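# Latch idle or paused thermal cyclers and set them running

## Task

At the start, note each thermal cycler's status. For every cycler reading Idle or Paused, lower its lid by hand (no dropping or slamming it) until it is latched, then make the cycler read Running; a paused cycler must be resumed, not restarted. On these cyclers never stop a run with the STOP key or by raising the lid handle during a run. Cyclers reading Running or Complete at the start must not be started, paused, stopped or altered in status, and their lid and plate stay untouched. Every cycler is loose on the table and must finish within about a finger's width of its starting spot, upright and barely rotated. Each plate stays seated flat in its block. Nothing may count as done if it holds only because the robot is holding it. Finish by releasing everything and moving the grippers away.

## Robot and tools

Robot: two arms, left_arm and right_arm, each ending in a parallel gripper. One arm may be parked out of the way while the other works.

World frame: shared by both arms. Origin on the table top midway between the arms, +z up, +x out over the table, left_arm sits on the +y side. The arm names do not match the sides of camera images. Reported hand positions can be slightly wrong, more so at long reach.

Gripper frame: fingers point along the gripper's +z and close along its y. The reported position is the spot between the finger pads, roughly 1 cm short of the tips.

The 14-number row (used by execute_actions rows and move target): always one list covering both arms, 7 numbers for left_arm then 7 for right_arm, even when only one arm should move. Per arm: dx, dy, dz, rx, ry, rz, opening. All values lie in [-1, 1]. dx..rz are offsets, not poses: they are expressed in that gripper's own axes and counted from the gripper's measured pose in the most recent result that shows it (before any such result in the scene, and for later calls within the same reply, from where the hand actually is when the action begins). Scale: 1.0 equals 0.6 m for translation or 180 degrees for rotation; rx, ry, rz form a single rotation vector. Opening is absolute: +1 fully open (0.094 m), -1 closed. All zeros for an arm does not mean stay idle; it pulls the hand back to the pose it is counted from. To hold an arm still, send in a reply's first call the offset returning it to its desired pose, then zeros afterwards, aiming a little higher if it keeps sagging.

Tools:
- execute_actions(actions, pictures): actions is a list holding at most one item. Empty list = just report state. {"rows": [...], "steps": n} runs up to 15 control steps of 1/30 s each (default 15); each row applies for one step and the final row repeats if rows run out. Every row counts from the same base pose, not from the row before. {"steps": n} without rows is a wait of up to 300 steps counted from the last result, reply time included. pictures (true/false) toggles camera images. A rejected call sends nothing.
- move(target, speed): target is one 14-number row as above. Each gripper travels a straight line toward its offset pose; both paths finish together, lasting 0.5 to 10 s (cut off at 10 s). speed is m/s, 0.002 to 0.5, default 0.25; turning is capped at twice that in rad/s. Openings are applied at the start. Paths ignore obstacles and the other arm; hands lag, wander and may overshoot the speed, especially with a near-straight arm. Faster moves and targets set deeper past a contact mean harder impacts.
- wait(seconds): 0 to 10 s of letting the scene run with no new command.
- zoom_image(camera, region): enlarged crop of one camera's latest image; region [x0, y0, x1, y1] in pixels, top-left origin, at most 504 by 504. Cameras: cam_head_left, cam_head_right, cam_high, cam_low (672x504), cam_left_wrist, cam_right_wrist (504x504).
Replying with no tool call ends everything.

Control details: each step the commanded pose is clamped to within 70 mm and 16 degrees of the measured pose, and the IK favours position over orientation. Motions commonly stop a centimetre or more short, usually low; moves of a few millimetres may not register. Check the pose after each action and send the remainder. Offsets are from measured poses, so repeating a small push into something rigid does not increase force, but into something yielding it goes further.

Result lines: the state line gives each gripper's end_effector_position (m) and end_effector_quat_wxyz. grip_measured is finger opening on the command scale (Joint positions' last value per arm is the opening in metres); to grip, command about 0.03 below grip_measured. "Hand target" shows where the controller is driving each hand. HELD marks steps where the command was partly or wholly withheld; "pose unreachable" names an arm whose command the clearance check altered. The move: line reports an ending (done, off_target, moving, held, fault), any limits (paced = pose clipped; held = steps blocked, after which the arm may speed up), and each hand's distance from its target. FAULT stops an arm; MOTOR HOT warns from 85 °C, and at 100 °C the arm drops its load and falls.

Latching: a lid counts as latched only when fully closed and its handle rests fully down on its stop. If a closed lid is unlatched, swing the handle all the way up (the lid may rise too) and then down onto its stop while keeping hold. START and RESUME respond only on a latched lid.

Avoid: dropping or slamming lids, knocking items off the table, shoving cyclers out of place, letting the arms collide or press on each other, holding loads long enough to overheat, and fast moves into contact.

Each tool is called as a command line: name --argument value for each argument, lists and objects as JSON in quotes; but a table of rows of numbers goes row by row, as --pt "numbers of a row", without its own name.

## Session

execute_actions --actions '[]'

zoom_image --camera "cam_head_left" --region '[180, 110, 500, 330]'

Scene clock: 0.00 s of 7800.00 s.
left_arm: end_effector_position=(+0.0881, +0.0562, +0.2004) grip_measured=+1.000 end_effector_quat_wxyz=(+0.392, +0.533, +0.749, -0.005) | right_arm: end_effector_position=(+0.5519, -0.6138, +0.3226) grip_measured=+1.000 end_effector_quat_wxyz=(+0.419, +0.713, +0.555, -0.082)
Joint positions: left_arm=[-1.97   0.471  0.541 -1.319 -0.753 -0.511  0.094] | right_arm=[-0.441  1.523  1.454 -0.752  0.521  1.206  0.094]
Joint velocities: left_arm=[ 0.005 -0.015 -0.022  0.007 -0.007  0.037  0.   ] | right_arm=[-0.015 -0.015  0.007 -0.007 -0.022  0.066  0.   ]
Hand target (left_arm): +0.086, +0.051, +0.215; +0.397, +0.527, +0.751, -0.020
Hand target (right_arm): +0.557, -0.616, +0.333; +0.428, +0.712, +0.551, -0.077
camera_calibration (this result's frames):
cam_left_wrist: T_world_to_cam=[[-0.809557, -0.418202, -0.411975, 0.176872], [-0.425964, 0.901376, -0.0779543, 0.00384931], [0.403945, 0.112378, -0.907854, 0.263497], [0, 0, 0, 1]] pos_world=[0.0383897, 0.0408875, 0.312384]
cam_right_wrist: T_world_to_cam=[[-0.869217, 0.0259343, -0.49375, 0.657191], [0.0940887, 0.989051, -0.113688, 0.595616], [0.485395, -0.145275, -0.862141, 0.0413496], [0, 0, 0, 1]] pos_world=[0.49513, -0.600132, 0.427851]

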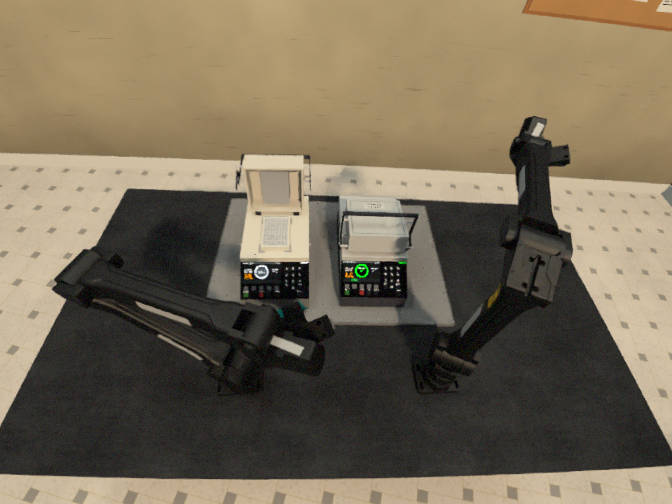

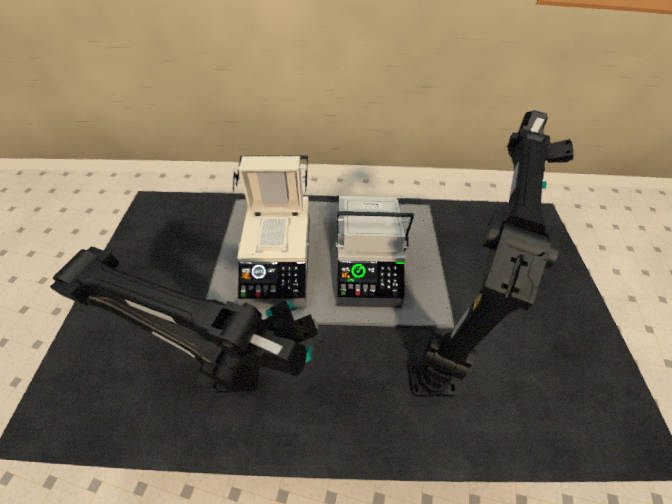

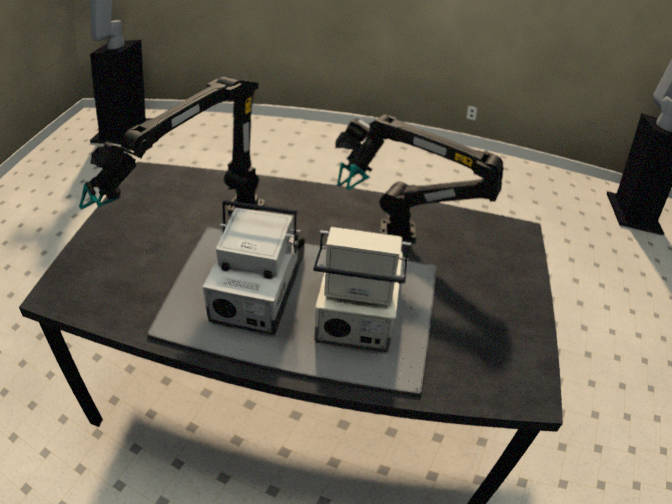

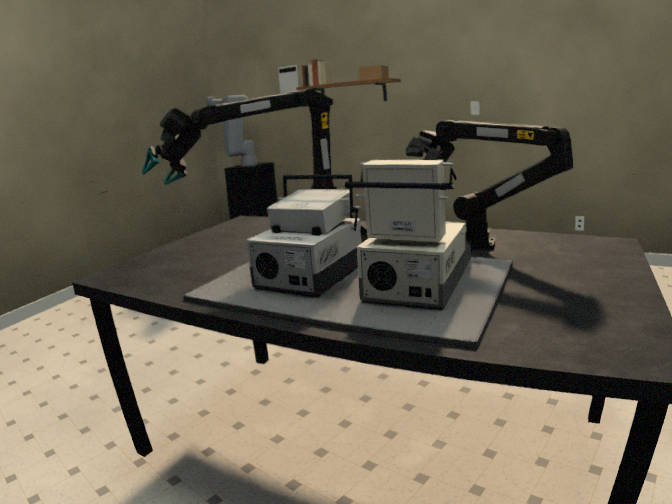

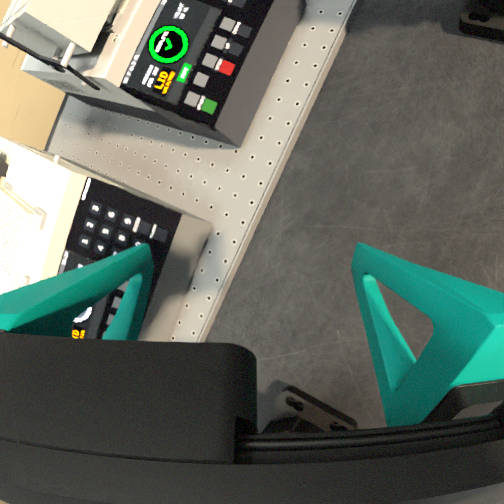

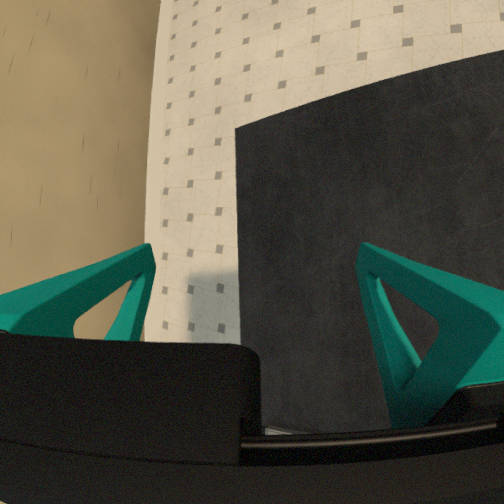

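Region (180, 110, 500, 330) of cam_head_left's 672x504 image, scaled by 1.575, with more detail than that image has; it fills the top 346 rows of this view, and the rest is white.

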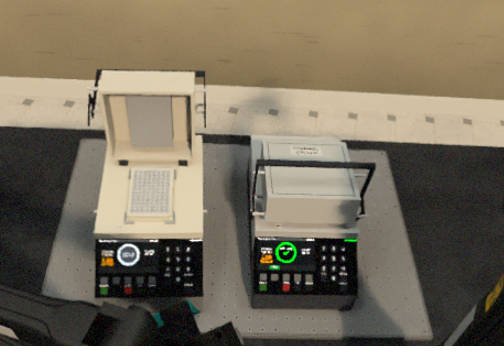

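execute_actions --actions '[]'

Scene clock: 16.13 s of 7800.00 s.
left_arm: end_effector_position=(+0.0881, +0.0562, +0.2004) grip_measured=+1.000 end_effector_quat_wxyz=(+0.392, +0.533, +0.749, -0.005) | right_arm: end_effector_position=(+0.5519, -0.6138, +0.3226) grip_measured=+1.000 end_effector_quat_wxyz=(+0.419, +0.713, +0.555, -0.082)
Joint positions: left_arm=[-1.97   0.471  0.541 -1.319 -0.753 -0.511  0.094] | right_arm=[-0.441  1.523  1.454 -0.752  0.521  1.206  0.094]
Joint velocities: left_arm=[-0.015  0.015  0.017  0.017 -0.007 -0.081  0.   ] | right_arm=[ 0.005  0.024 -0.002 -0.032  0.051 -0.051  0.   ]
Hand target (left_arm): +0.086, +0.051, +0.215; +0.397, +0.527, +0.751, -0.020
Hand target (right_arm): +0.557, -0.616, +0.333; +0.428, +0.712, +0.551, -0.077
Steps of this call (steps 1 to 90: nothing new was sent; then 13.13 s passed at rest). Readings (end_effector_position):
1: left_arm (+0.0881, +0.0562, +0.2004) | right_arm (+0.5519, -0.6138, +0.3226)
2: left_arm (+0.0881, +0.0562, +0.2004) | right_arm (+0.5519, -0.6138, +0.3226)
4: left_arm (+0.0881, +0.0562, +0.2004) | right_arm (+0.5519, -0.6138, +0.3226)
8: left_arm (+0.0881, +0.0562, +0.2004) | right_arm (+0.5519, -0.6138, +0.3226)
90: the state above
camera_calibration (this result's frames):
cam_left_wrist: T_world_to_cam=[[-0.809557, -0.418202, -0.411975, 0.176872], [-0.425964, 0.901376, -0.0779543, 0.00384931], [0.403945, 0.112378, -0.907854, 0.263497], [0, 0, 0, 1]] pos_world=[0.0383897, 0.0408875, 0.312384]
cam_right_wrist: T_world_to_cam=[[-0.869217, 0.0259343, -0.49375, 0.657191], [0.0940887, 0.989051, -0.113688, 0.595616], [0.485395, -0.145275, -0.862141, 0.0413496], [0, 0, 0, 1]] pos_world=[0.49513, -0.600132, 0.427851]

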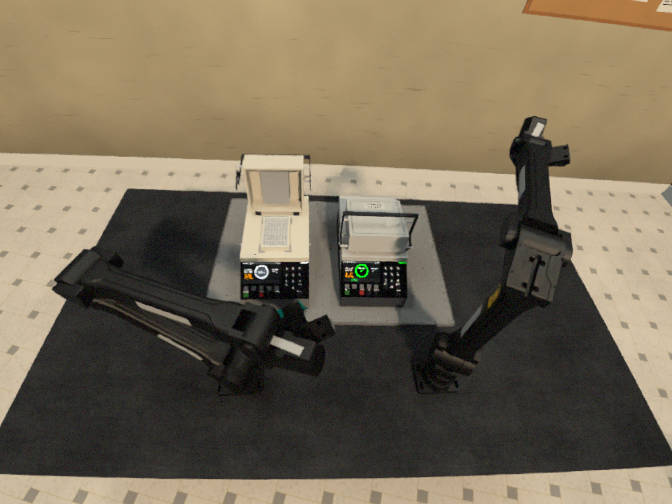

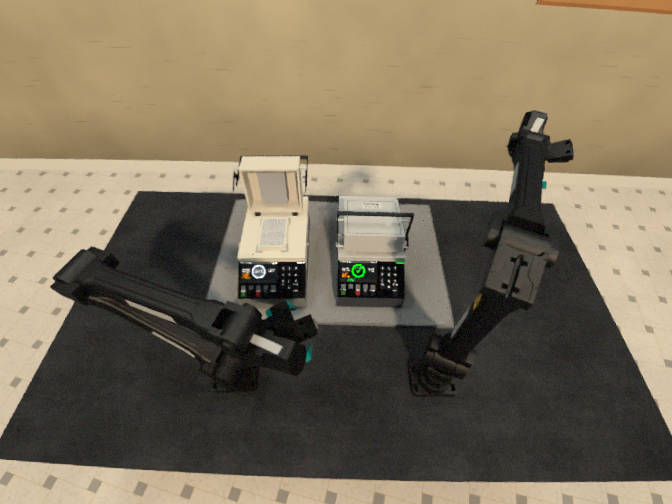

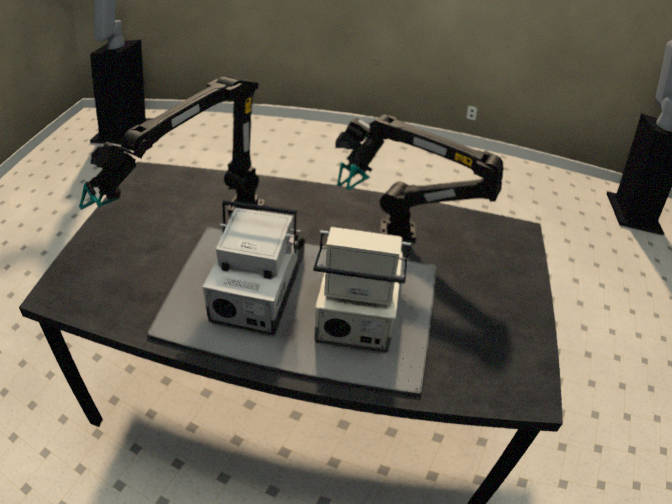

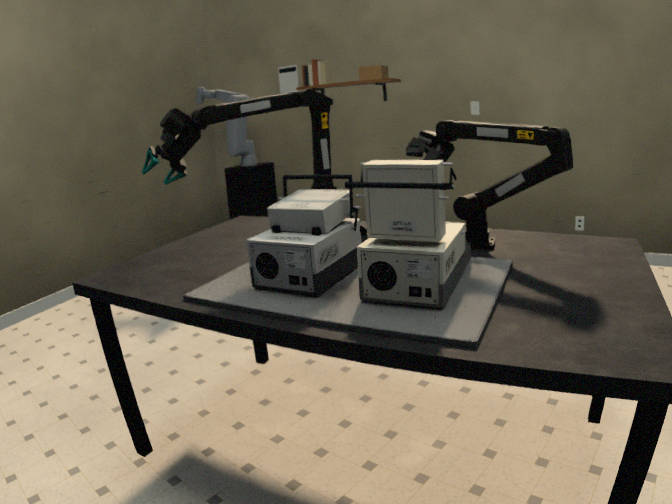

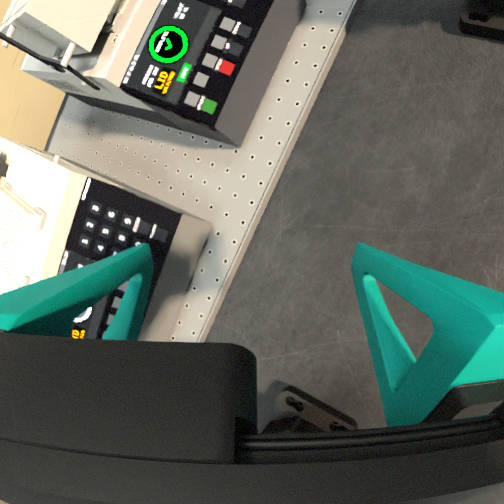

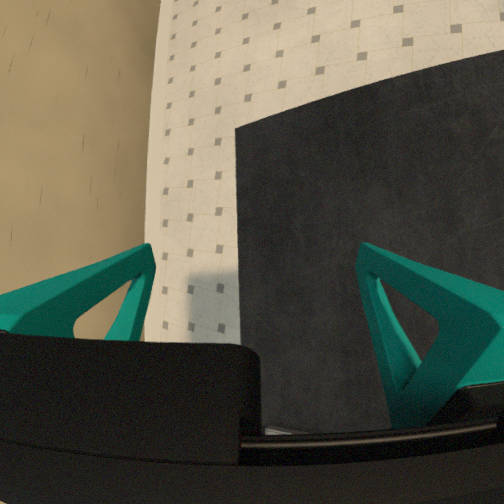

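move --target '[-0.143,0.85,0.147,0.181,0.185,0.101,1,0,0,0,0,0,0,1]' --speed 0.15

Scene clock: 50.03 s of 7800.00 s.
left_arm: end_effector_position=(+0.5443, +0.1656, +0.3965) grip_measured=+1.000 end_effector_quat_wxyz=(+0.091, +0.701, +0.704, +0.069) | right_arm: end_effector_position=(+0.5519, -0.6138, +0.3226) grip_measured=+1.000 end_effector_quat_wxyz=(+0.419, +0.713, +0.555, -0.082)
Joint positions: left_arm=[-0.242  1.628  1.979 -1.693 -0.003  1.418  0.094] | right_arm=[-0.441  1.523  1.454 -0.752  0.521  1.206  0.094]
Joint velocities: left_arm=[-0.015 -0.005 -0.012  0.012 -0.051 -0.007 -0.   ] | right_arm=[-0.005  0.005  0.017 -0.007 -0.007  0.037  0.   ]
Hand target (left_arm): +0.550, +0.169, +0.414; +0.103, +0.702, +0.700, +0.081
Hand target (right_arm): +0.552, -0.614, +0.323; +0.419, +0.713, +0.555, -0.082
Off the commanded pose (left_arm): 0.016 m, 13 deg.
Off the commanded pose (right_arm): 0.000 m, 0 deg.
joint sent to its limit (left arm) — the command would take joint 4 (wrist pitch) past its lower limit, so that joint was sent only as far as its limit.
After step 90, 27.00 s passed at rest.
move: off_target (left_arm)
camera_calibration (this result's frames):
cam_left_wrist: T_world_to_cam=[[-0.976246, 0.0034538, -0.216639, 0.616194], [-0.116921, 0.833393, 0.540172, -0.287184], [0.182411, 0.55267, -0.813192, 0.255071], [0, 0, 0, 1]] pos_world=[0.521451, 0.0962383, 0.496042]
cam_right_wrist: T_world_to_cam=[[-0.869217, 0.0259343, -0.49375, 0.657191], [0.0940887, 0.989051, -0.113688, 0.595616], [0.485395, -0.145275, -0.862141, 0.0413496], [0, 0, 0, 1]] pos_world=[0.49513, -0.600132, 0.427851]

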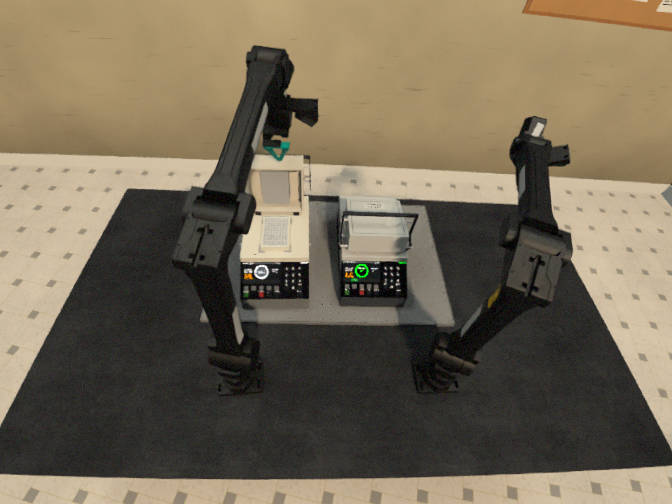

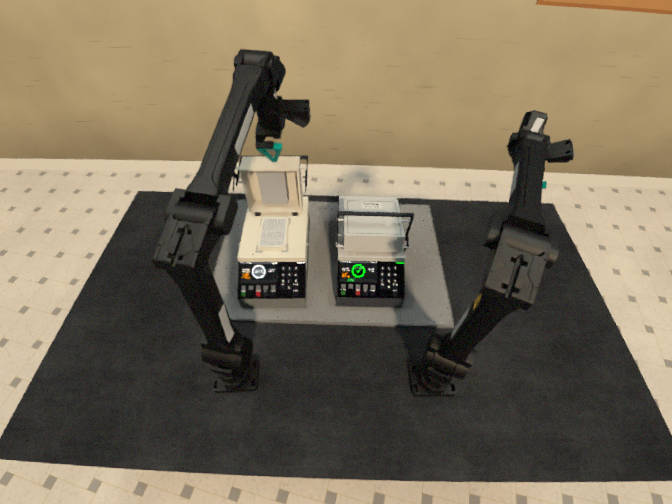

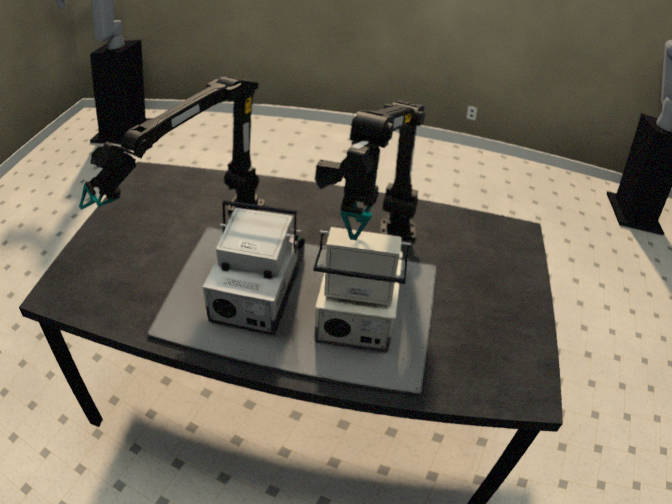

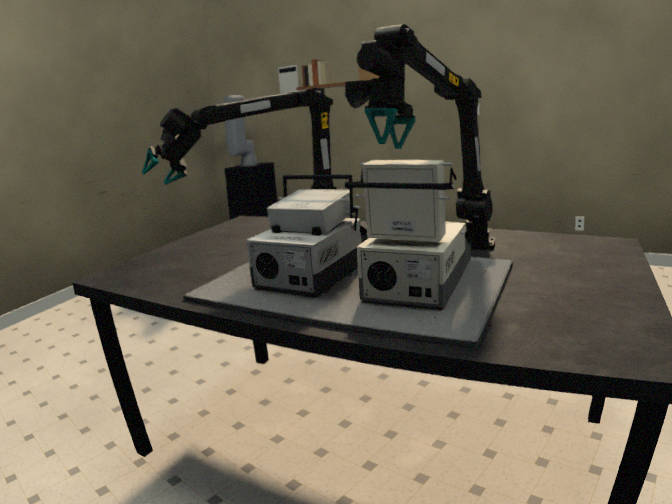

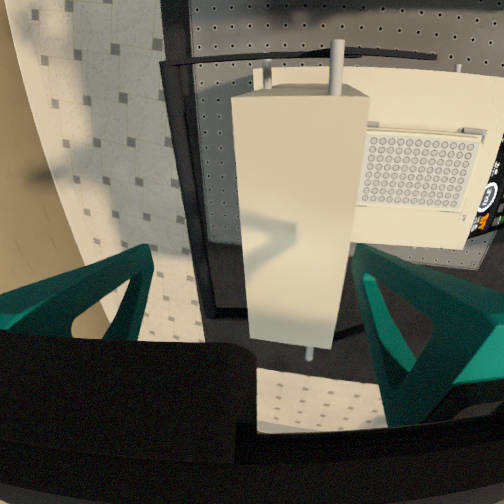

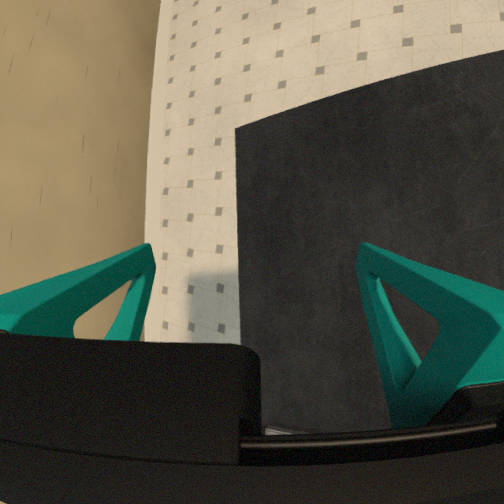

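move --target '[0.005,0.065,0.13,0,0,0,-0.2,0,0,0,0,0,0,1]' --speed 0.08

zoom_image --camera "cam_low" --region '[300,80,520,260]'

Scene clock: 64.30 s of 7800.00 s.
left_arm: end_effector_position=(+0.5992, +0.1651, +0.3310) grip_measured=-0.198 end_effector_quat_wxyz=(+0.091, +0.698, +0.706, +0.069) | right_arm: end_effector_position=(+0.5519, -0.6138, +0.3226) grip_measured=+1.000 end_effector_quat_wxyz=(+0.419, +0.713, +0.555, -0.082)
Joint positions: left_arm=[-0.228  1.734  1.938 -1.545 -0.002  1.425  0.038] | right_arm=[-0.441  1.523  1.454 -0.752  0.521  1.206  0.094]
Joint velocities: left_arm=[ 0.005 -0.005 -0.002 -0.017 -0.007  0.022 -0.   ] | right_arm=[-0.005  0.015  0.002 -0.027 -0.007 -0.051  0.   ]
Hand target (left_arm): +0.601, +0.167, +0.329; +0.091, +0.701, +0.704, +0.069
Hand target (right_arm): +0.552, -0.614, +0.323; +0.419, +0.713, +0.555, -0.082
Off the commanded pose (left_arm): 0.002 m, 0 deg.
Off the commanded pose (right_arm): 0.000 m, 0 deg.
After step 90, 9.60 s passed at rest.
move: done
camera_calibration (this result's frames):
cam_left_wrist: T_world_to_cam=[[-0.976146, -0.00310029, -0.217094, 0.656784], [-0.122888, 0.832208, 0.540674, -0.241315], [0.178991, 0.554455, -0.812737, 0.193625], [0, 0, 0, 1]] pos_world=[0.576805, 0.095504, 0.430423]
cam_right_wrist: T_world_to_cam=[[-0.869217, 0.0259343, -0.49375, 0.657191], [0.0940887, 0.989051, -0.113688, 0.595616], [0.485395, -0.145275, -0.862141, 0.0413496], [0, 0, 0, 1]] pos_world=[0.49513, -0.600132, 0.427851]

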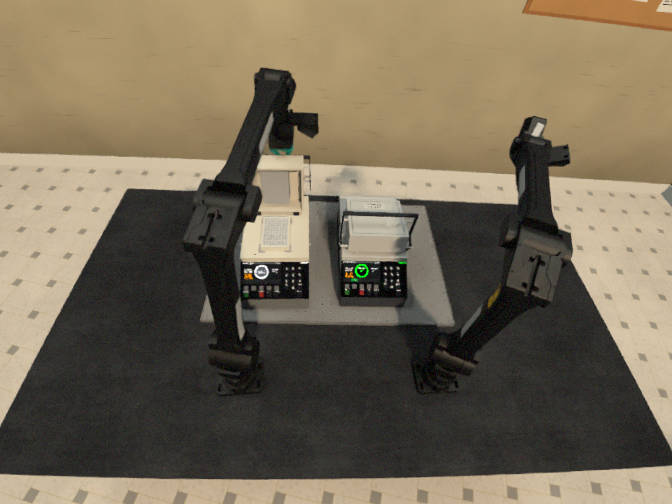

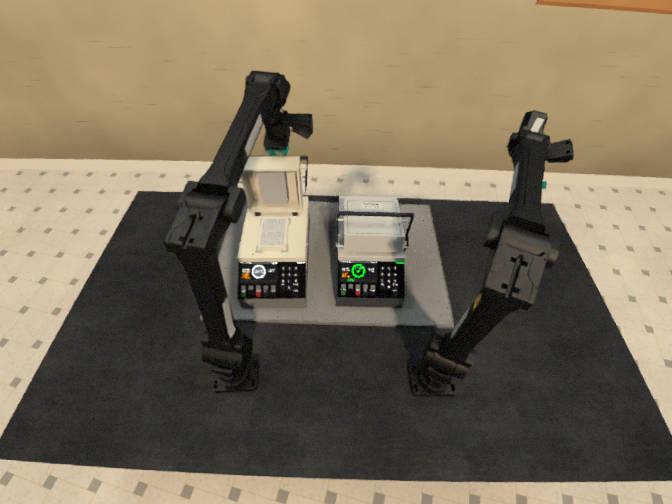

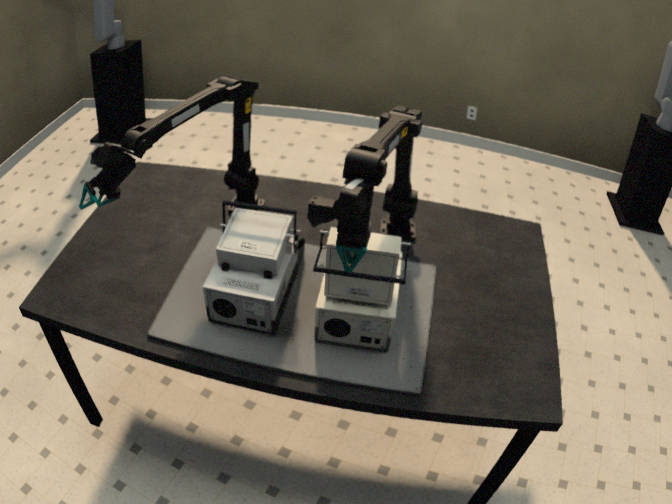

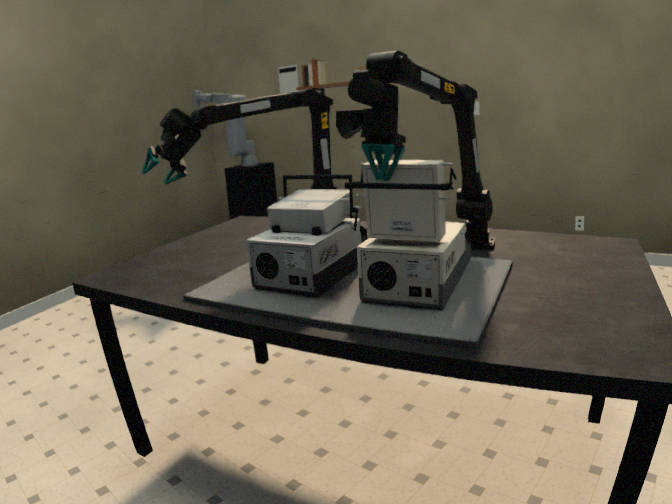

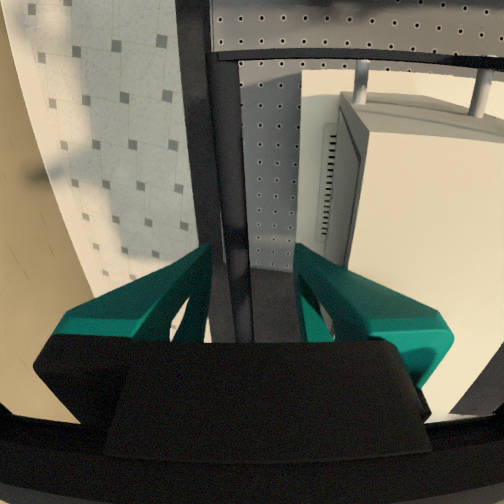

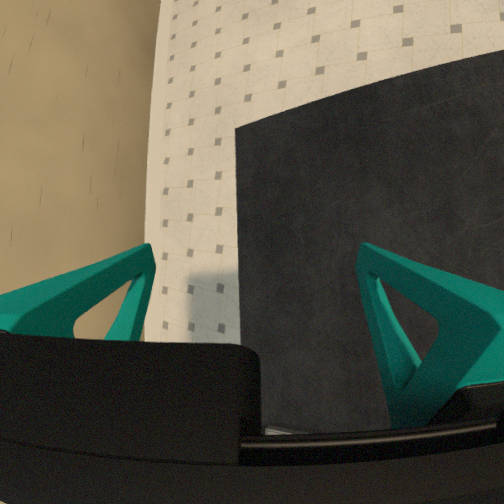

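Region (300, 80, 520, 260) of cam_low's 672x504 image, scaled by 2.291, with more detail than that image has; it fills the top 412 rows of this view, and the rest is white.

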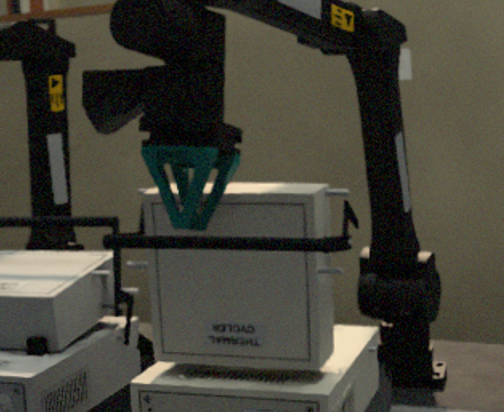

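move --target '[0,0.003,0.06,0,0,0,-0.2,0,0,0,0,0,0,1]' --speed 0.04

move --target '[0,0,0,0,0,0,-0.78,0,0,0,0,0,0,1]'

Scene clock: 71.93 s of 7800.00 s.
left_arm: end_effector_position=(+0.6124, +0.1633, +0.3146) grip_measured=-0.198 end_effector_quat_wxyz=(+0.107, +0.696, +0.705, +0.082) | right_arm: end_effector_position=(+0.5519, -0.6138, +0.3226) grip_measured=+1.000 end_effector_quat_wxyz=(+0.419, +0.713, +0.555, -0.082)
Joint positions: left_arm=[-0.228  1.734  1.887 -1.453 -0.002  1.424  0.038] | right_arm=[-0.441  1.523  1.454 -0.752  0.521  1.206  0.094]
Joint velocities: left_arm=[-0.005 -0.005  0.017 -0.002 -0.022  0.007 -0.001] | right_arm=[ 0.005 -0.005  0.012 -0.002 -0.051  0.007  0.   ]
Hand target (left_arm): +0.609, +0.164, +0.297; +0.091, +0.699, +0.706, +0.069
Hand target (right_arm): +0.552, -0.614, +0.323; +0.419, +0.713, +0.555, -0.082
Off the commanded pose (left_arm): 0.019 m, 2 deg.
Off the commanded pose (right_arm): 0.000 m, 0 deg.
After step 90, 3.50 s passed at rest.
move: off_target (left_arm)
camera_calibration (this result's frames):
cam_left_wrist: T_world_to_cam=[[-0.966377, -0.00480922, -0.257083, 0.672981], [-0.145259, 0.835207, 0.530404, -0.212887], [0.212167, 0.549914, -0.807824, 0.1578], [0, 0, 0, 1]] pos_world=[0.58595, 0.0942651, 0.413403]
cam_right_wrist: T_world_to_cam=[[-0.869217, 0.0259343, -0.49375, 0.657191], [0.0940887, 0.989051, -0.113688, 0.595616], [0.485395, -0.145275, -0.862141, 0.0413496], [0, 0, 0, 1]] pos_world=[0.49513, -0.600132, 0.427851]

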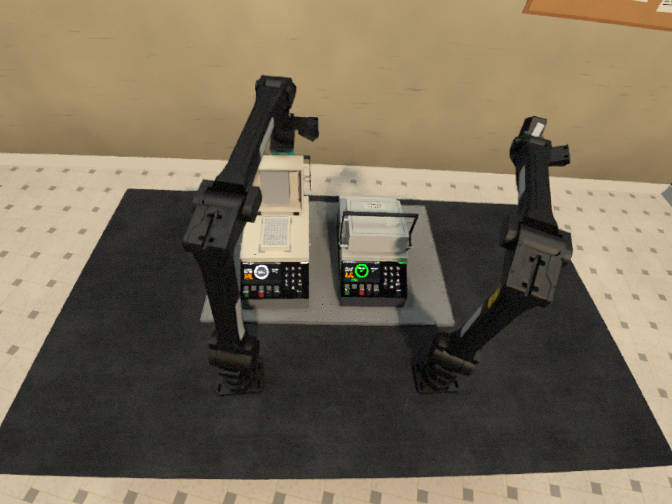

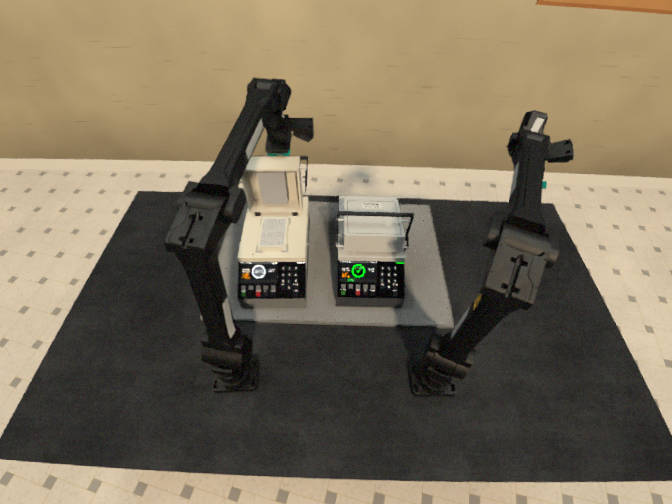

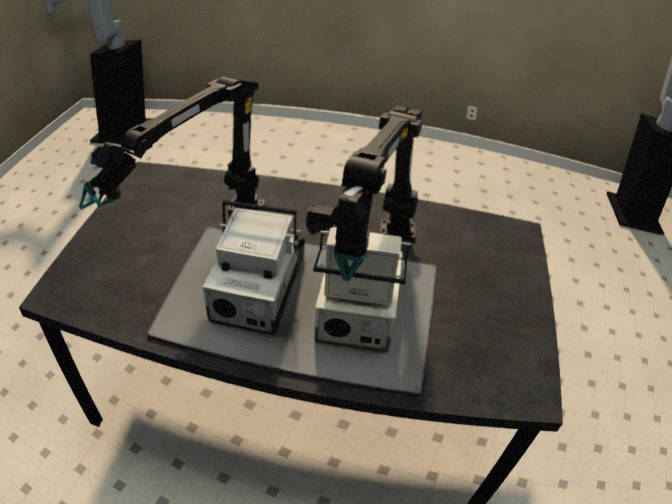

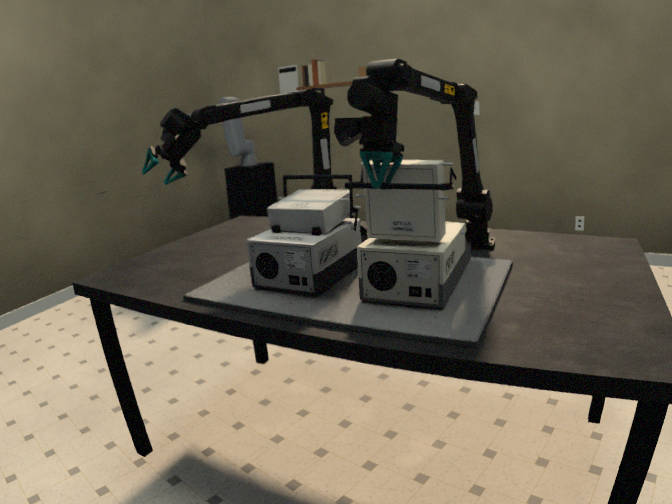

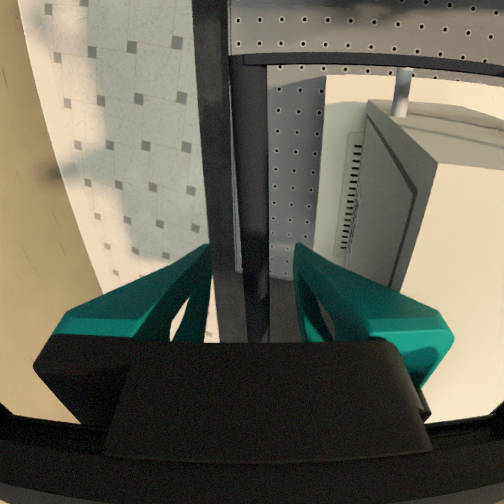

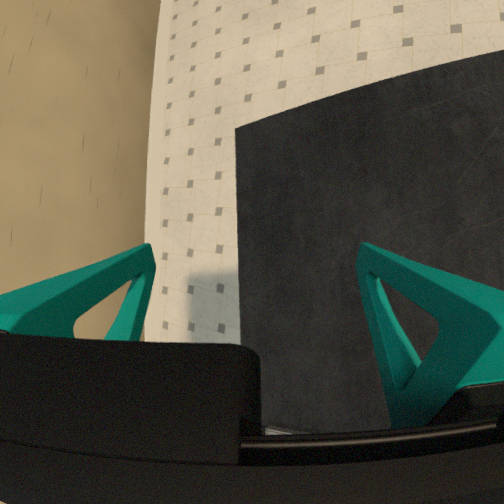

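Scene clock: 72.43 s of 7800.00 s.
left_arm: end_effector_position=(+0.6120, +0.1633, +0.3132) grip_measured=-0.767 end_effector_quat_wxyz=(+0.107, +0.694, +0.708, +0.080) | right_arm: end_effector_position=(+0.5519, -0.6138, +0.3226) grip_measured=+1.000 end_effector_quat_wxyz=(+0.419, +0.713, +0.555, -0.082)
Joint positions: left_arm=[-0.228  1.734  1.885 -1.453 -0.001  1.416  0.011] | right_arm=[-0.441  1.523  1.454 -0.752  0.521  1.206  0.094]
Joint velocities: left_arm=[ 0.005 -0.015 -0.002 -0.012 -0.022 -0.007 -0.   ] | right_arm=[ 0.005  0.005 -0.002 -0.007 -0.051  0.037  0.   ]
Hand target (left_arm): +0.612, +0.163, +0.315; +0.107, +0.696, +0.705, +0.082
Hand target (right_arm): +0.552, -0.614, +0.323; +0.419, +0.713, +0.555, -0.082
Off the commanded pose (left_arm): 0.001 m, 1 deg.
Off the commanded pose (right_arm): 0.000 m, 0 deg.
move: done
camera_calibration (this result's frames):
cam_left_wrist: T_world_to_cam=[[-0.967164, -0.0130861, -0.253815, 0.673031], [-0.150151, 0.835175, 0.52909, -0.208786], [0.205057, 0.549828, -0.809717, 0.161721], [0, 0, 0, 1]] pos_world=[0.58642, 0.0942615, 0.41224]
cam_right_wrist: T_world_to_cam=[[-0.869217, 0.0259343, -0.49375, 0.657191], [0.0940887, 0.989051, -0.113688, 0.595616], [0.485395, -0.145275, -0.862141, 0.0413496], [0, 0, 0, 1]] pos_world=[0.49513, -0.600132, 0.427851]

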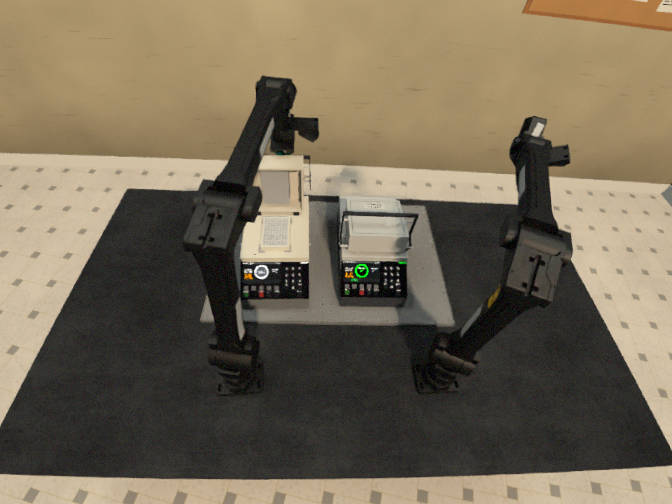

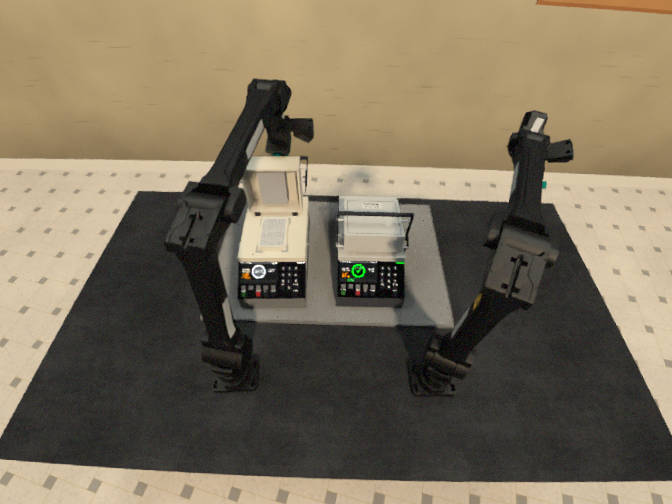

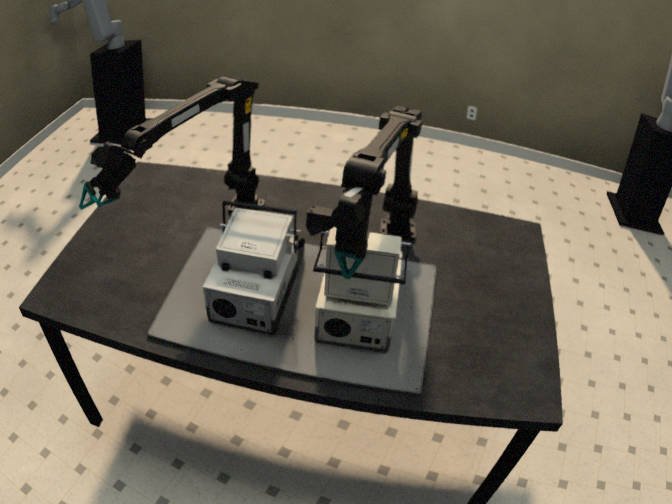

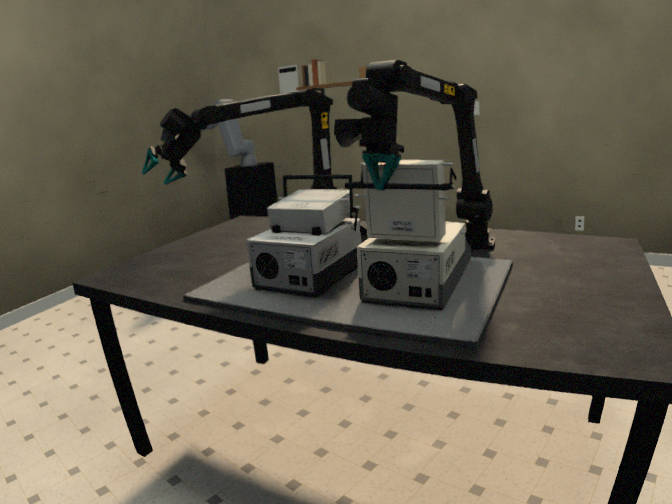

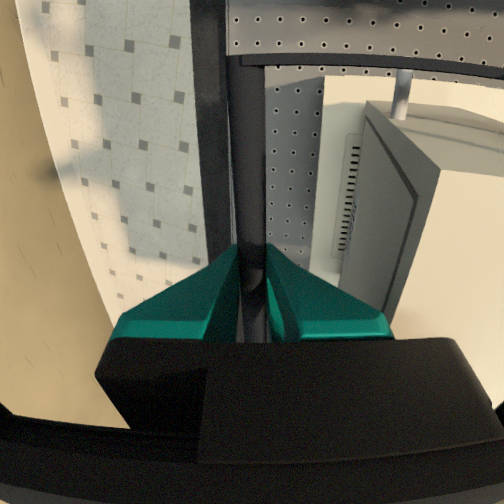

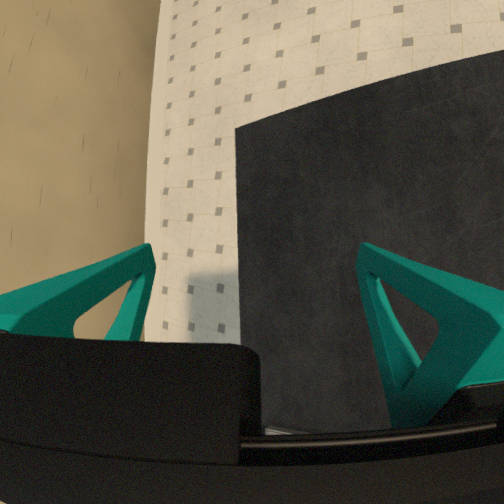

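move --target '[0,-0.084,-0.056,0,0,0,-0.78,0,0,0,0,0,0,1]' --speed 0.03

Scene clock: 95.43 s of 7800.00 s.
left_arm: end_effector_position=(+0.5761, +0.1613, +0.3152) grip_measured=-0.767 end_effector_quat_wxyz=(+0.110, +0.691, +0.710, +0.080) | right_arm: end_effector_position=(+0.5519, -0.6138, +0.3226) grip_measured=+1.000 end_effector_quat_wxyz=(+0.419, +0.713, +0.555, -0.082)
Joint positions: left_arm=[-0.241  1.631  1.756 -1.422 -0.001  1.397  0.011] | right_arm=[-0.441  1.523  1.454 -0.752  0.521  1.206  0.094]
Joint velocities: left_arm=[-0.005 -0.024 -0.007 -0.012  0.051  0.007 -0.   ] | right_arm=[-0.005  0.005  0.007 -0.022 -0.022 -0.037  0.   ]
Hand target (left_arm): +0.556, +0.163, +0.332; +0.107, +0.694, +0.708, +0.080
Hand target (right_arm): +0.552, -0.614, +0.323; +0.419, +0.713, +0.555, -0.082
Off the commanded pose (left_arm): 0.028 m, 1 deg.
Off the commanded pose (right_arm): 0.000 m, 0 deg.
After step 90, 17.73 s passed at rest.
move: off_target (left_arm)
camera_calibration (this result's frames):
cam_left_wrist: T_world_to_cam=[[-0.965793, -0.01979, -0.258558, 0.640574], [-0.157332, 0.837315, 0.523593, -0.208054], [0.206133, 0.546362, -0.811787, 0.172401], [0, 0, 0, 1]] pos_world=[0.550391, 0.0926901, 0.414514]
cam_right_wrist: T_world_to_cam=[[-0.869217, 0.0259343, -0.49375, 0.657191], [0.0940887, 0.989051, -0.113688, 0.595616], [0.485395, -0.145275, -0.862141, 0.0413496], [0, 0, 0, 1]] pos_world=[0.49513, -0.600132, 0.427851]

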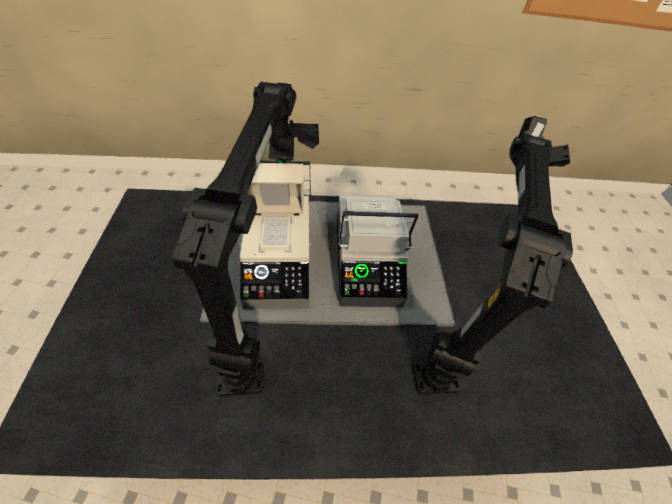

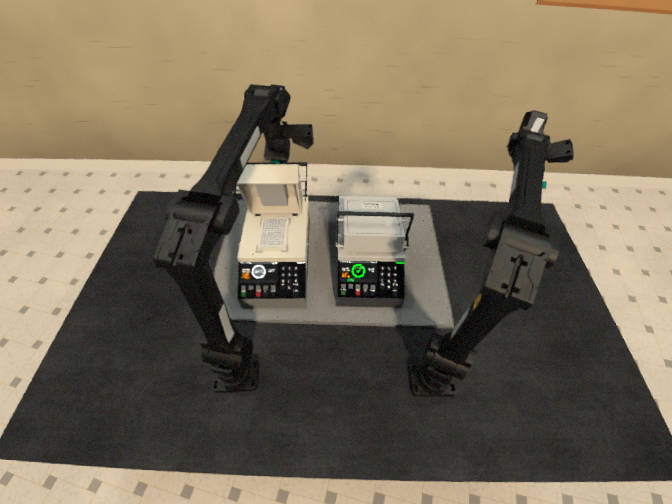

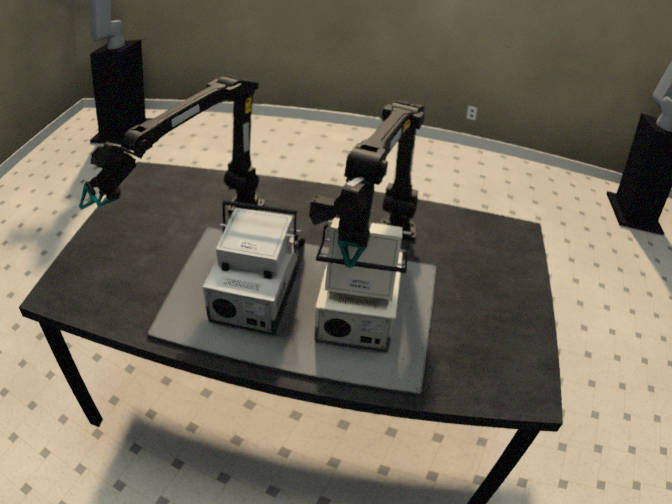

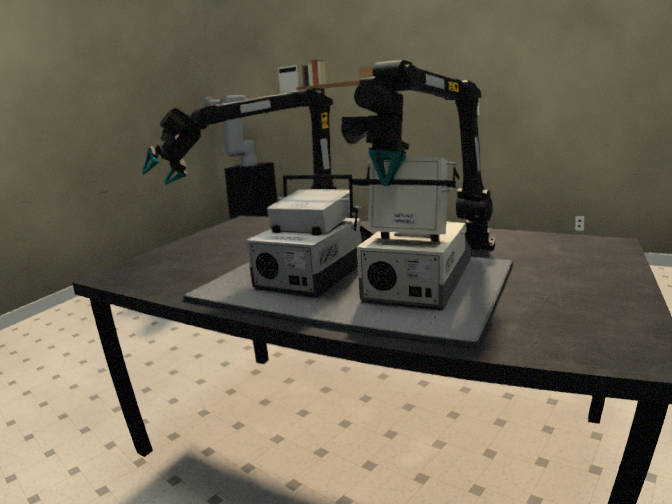

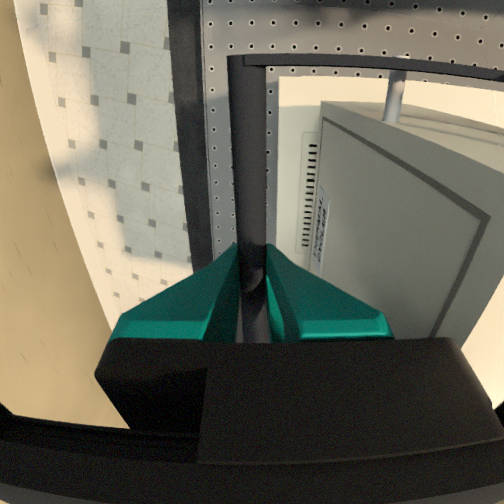

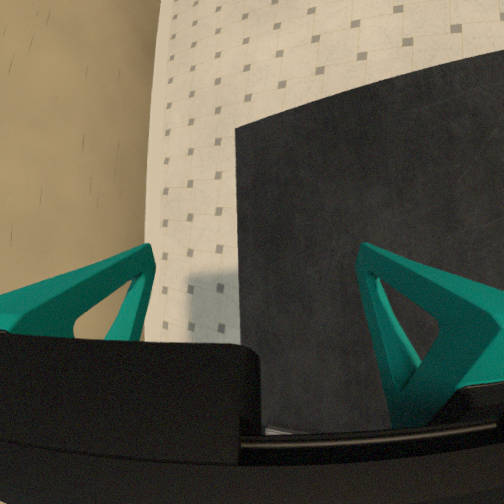

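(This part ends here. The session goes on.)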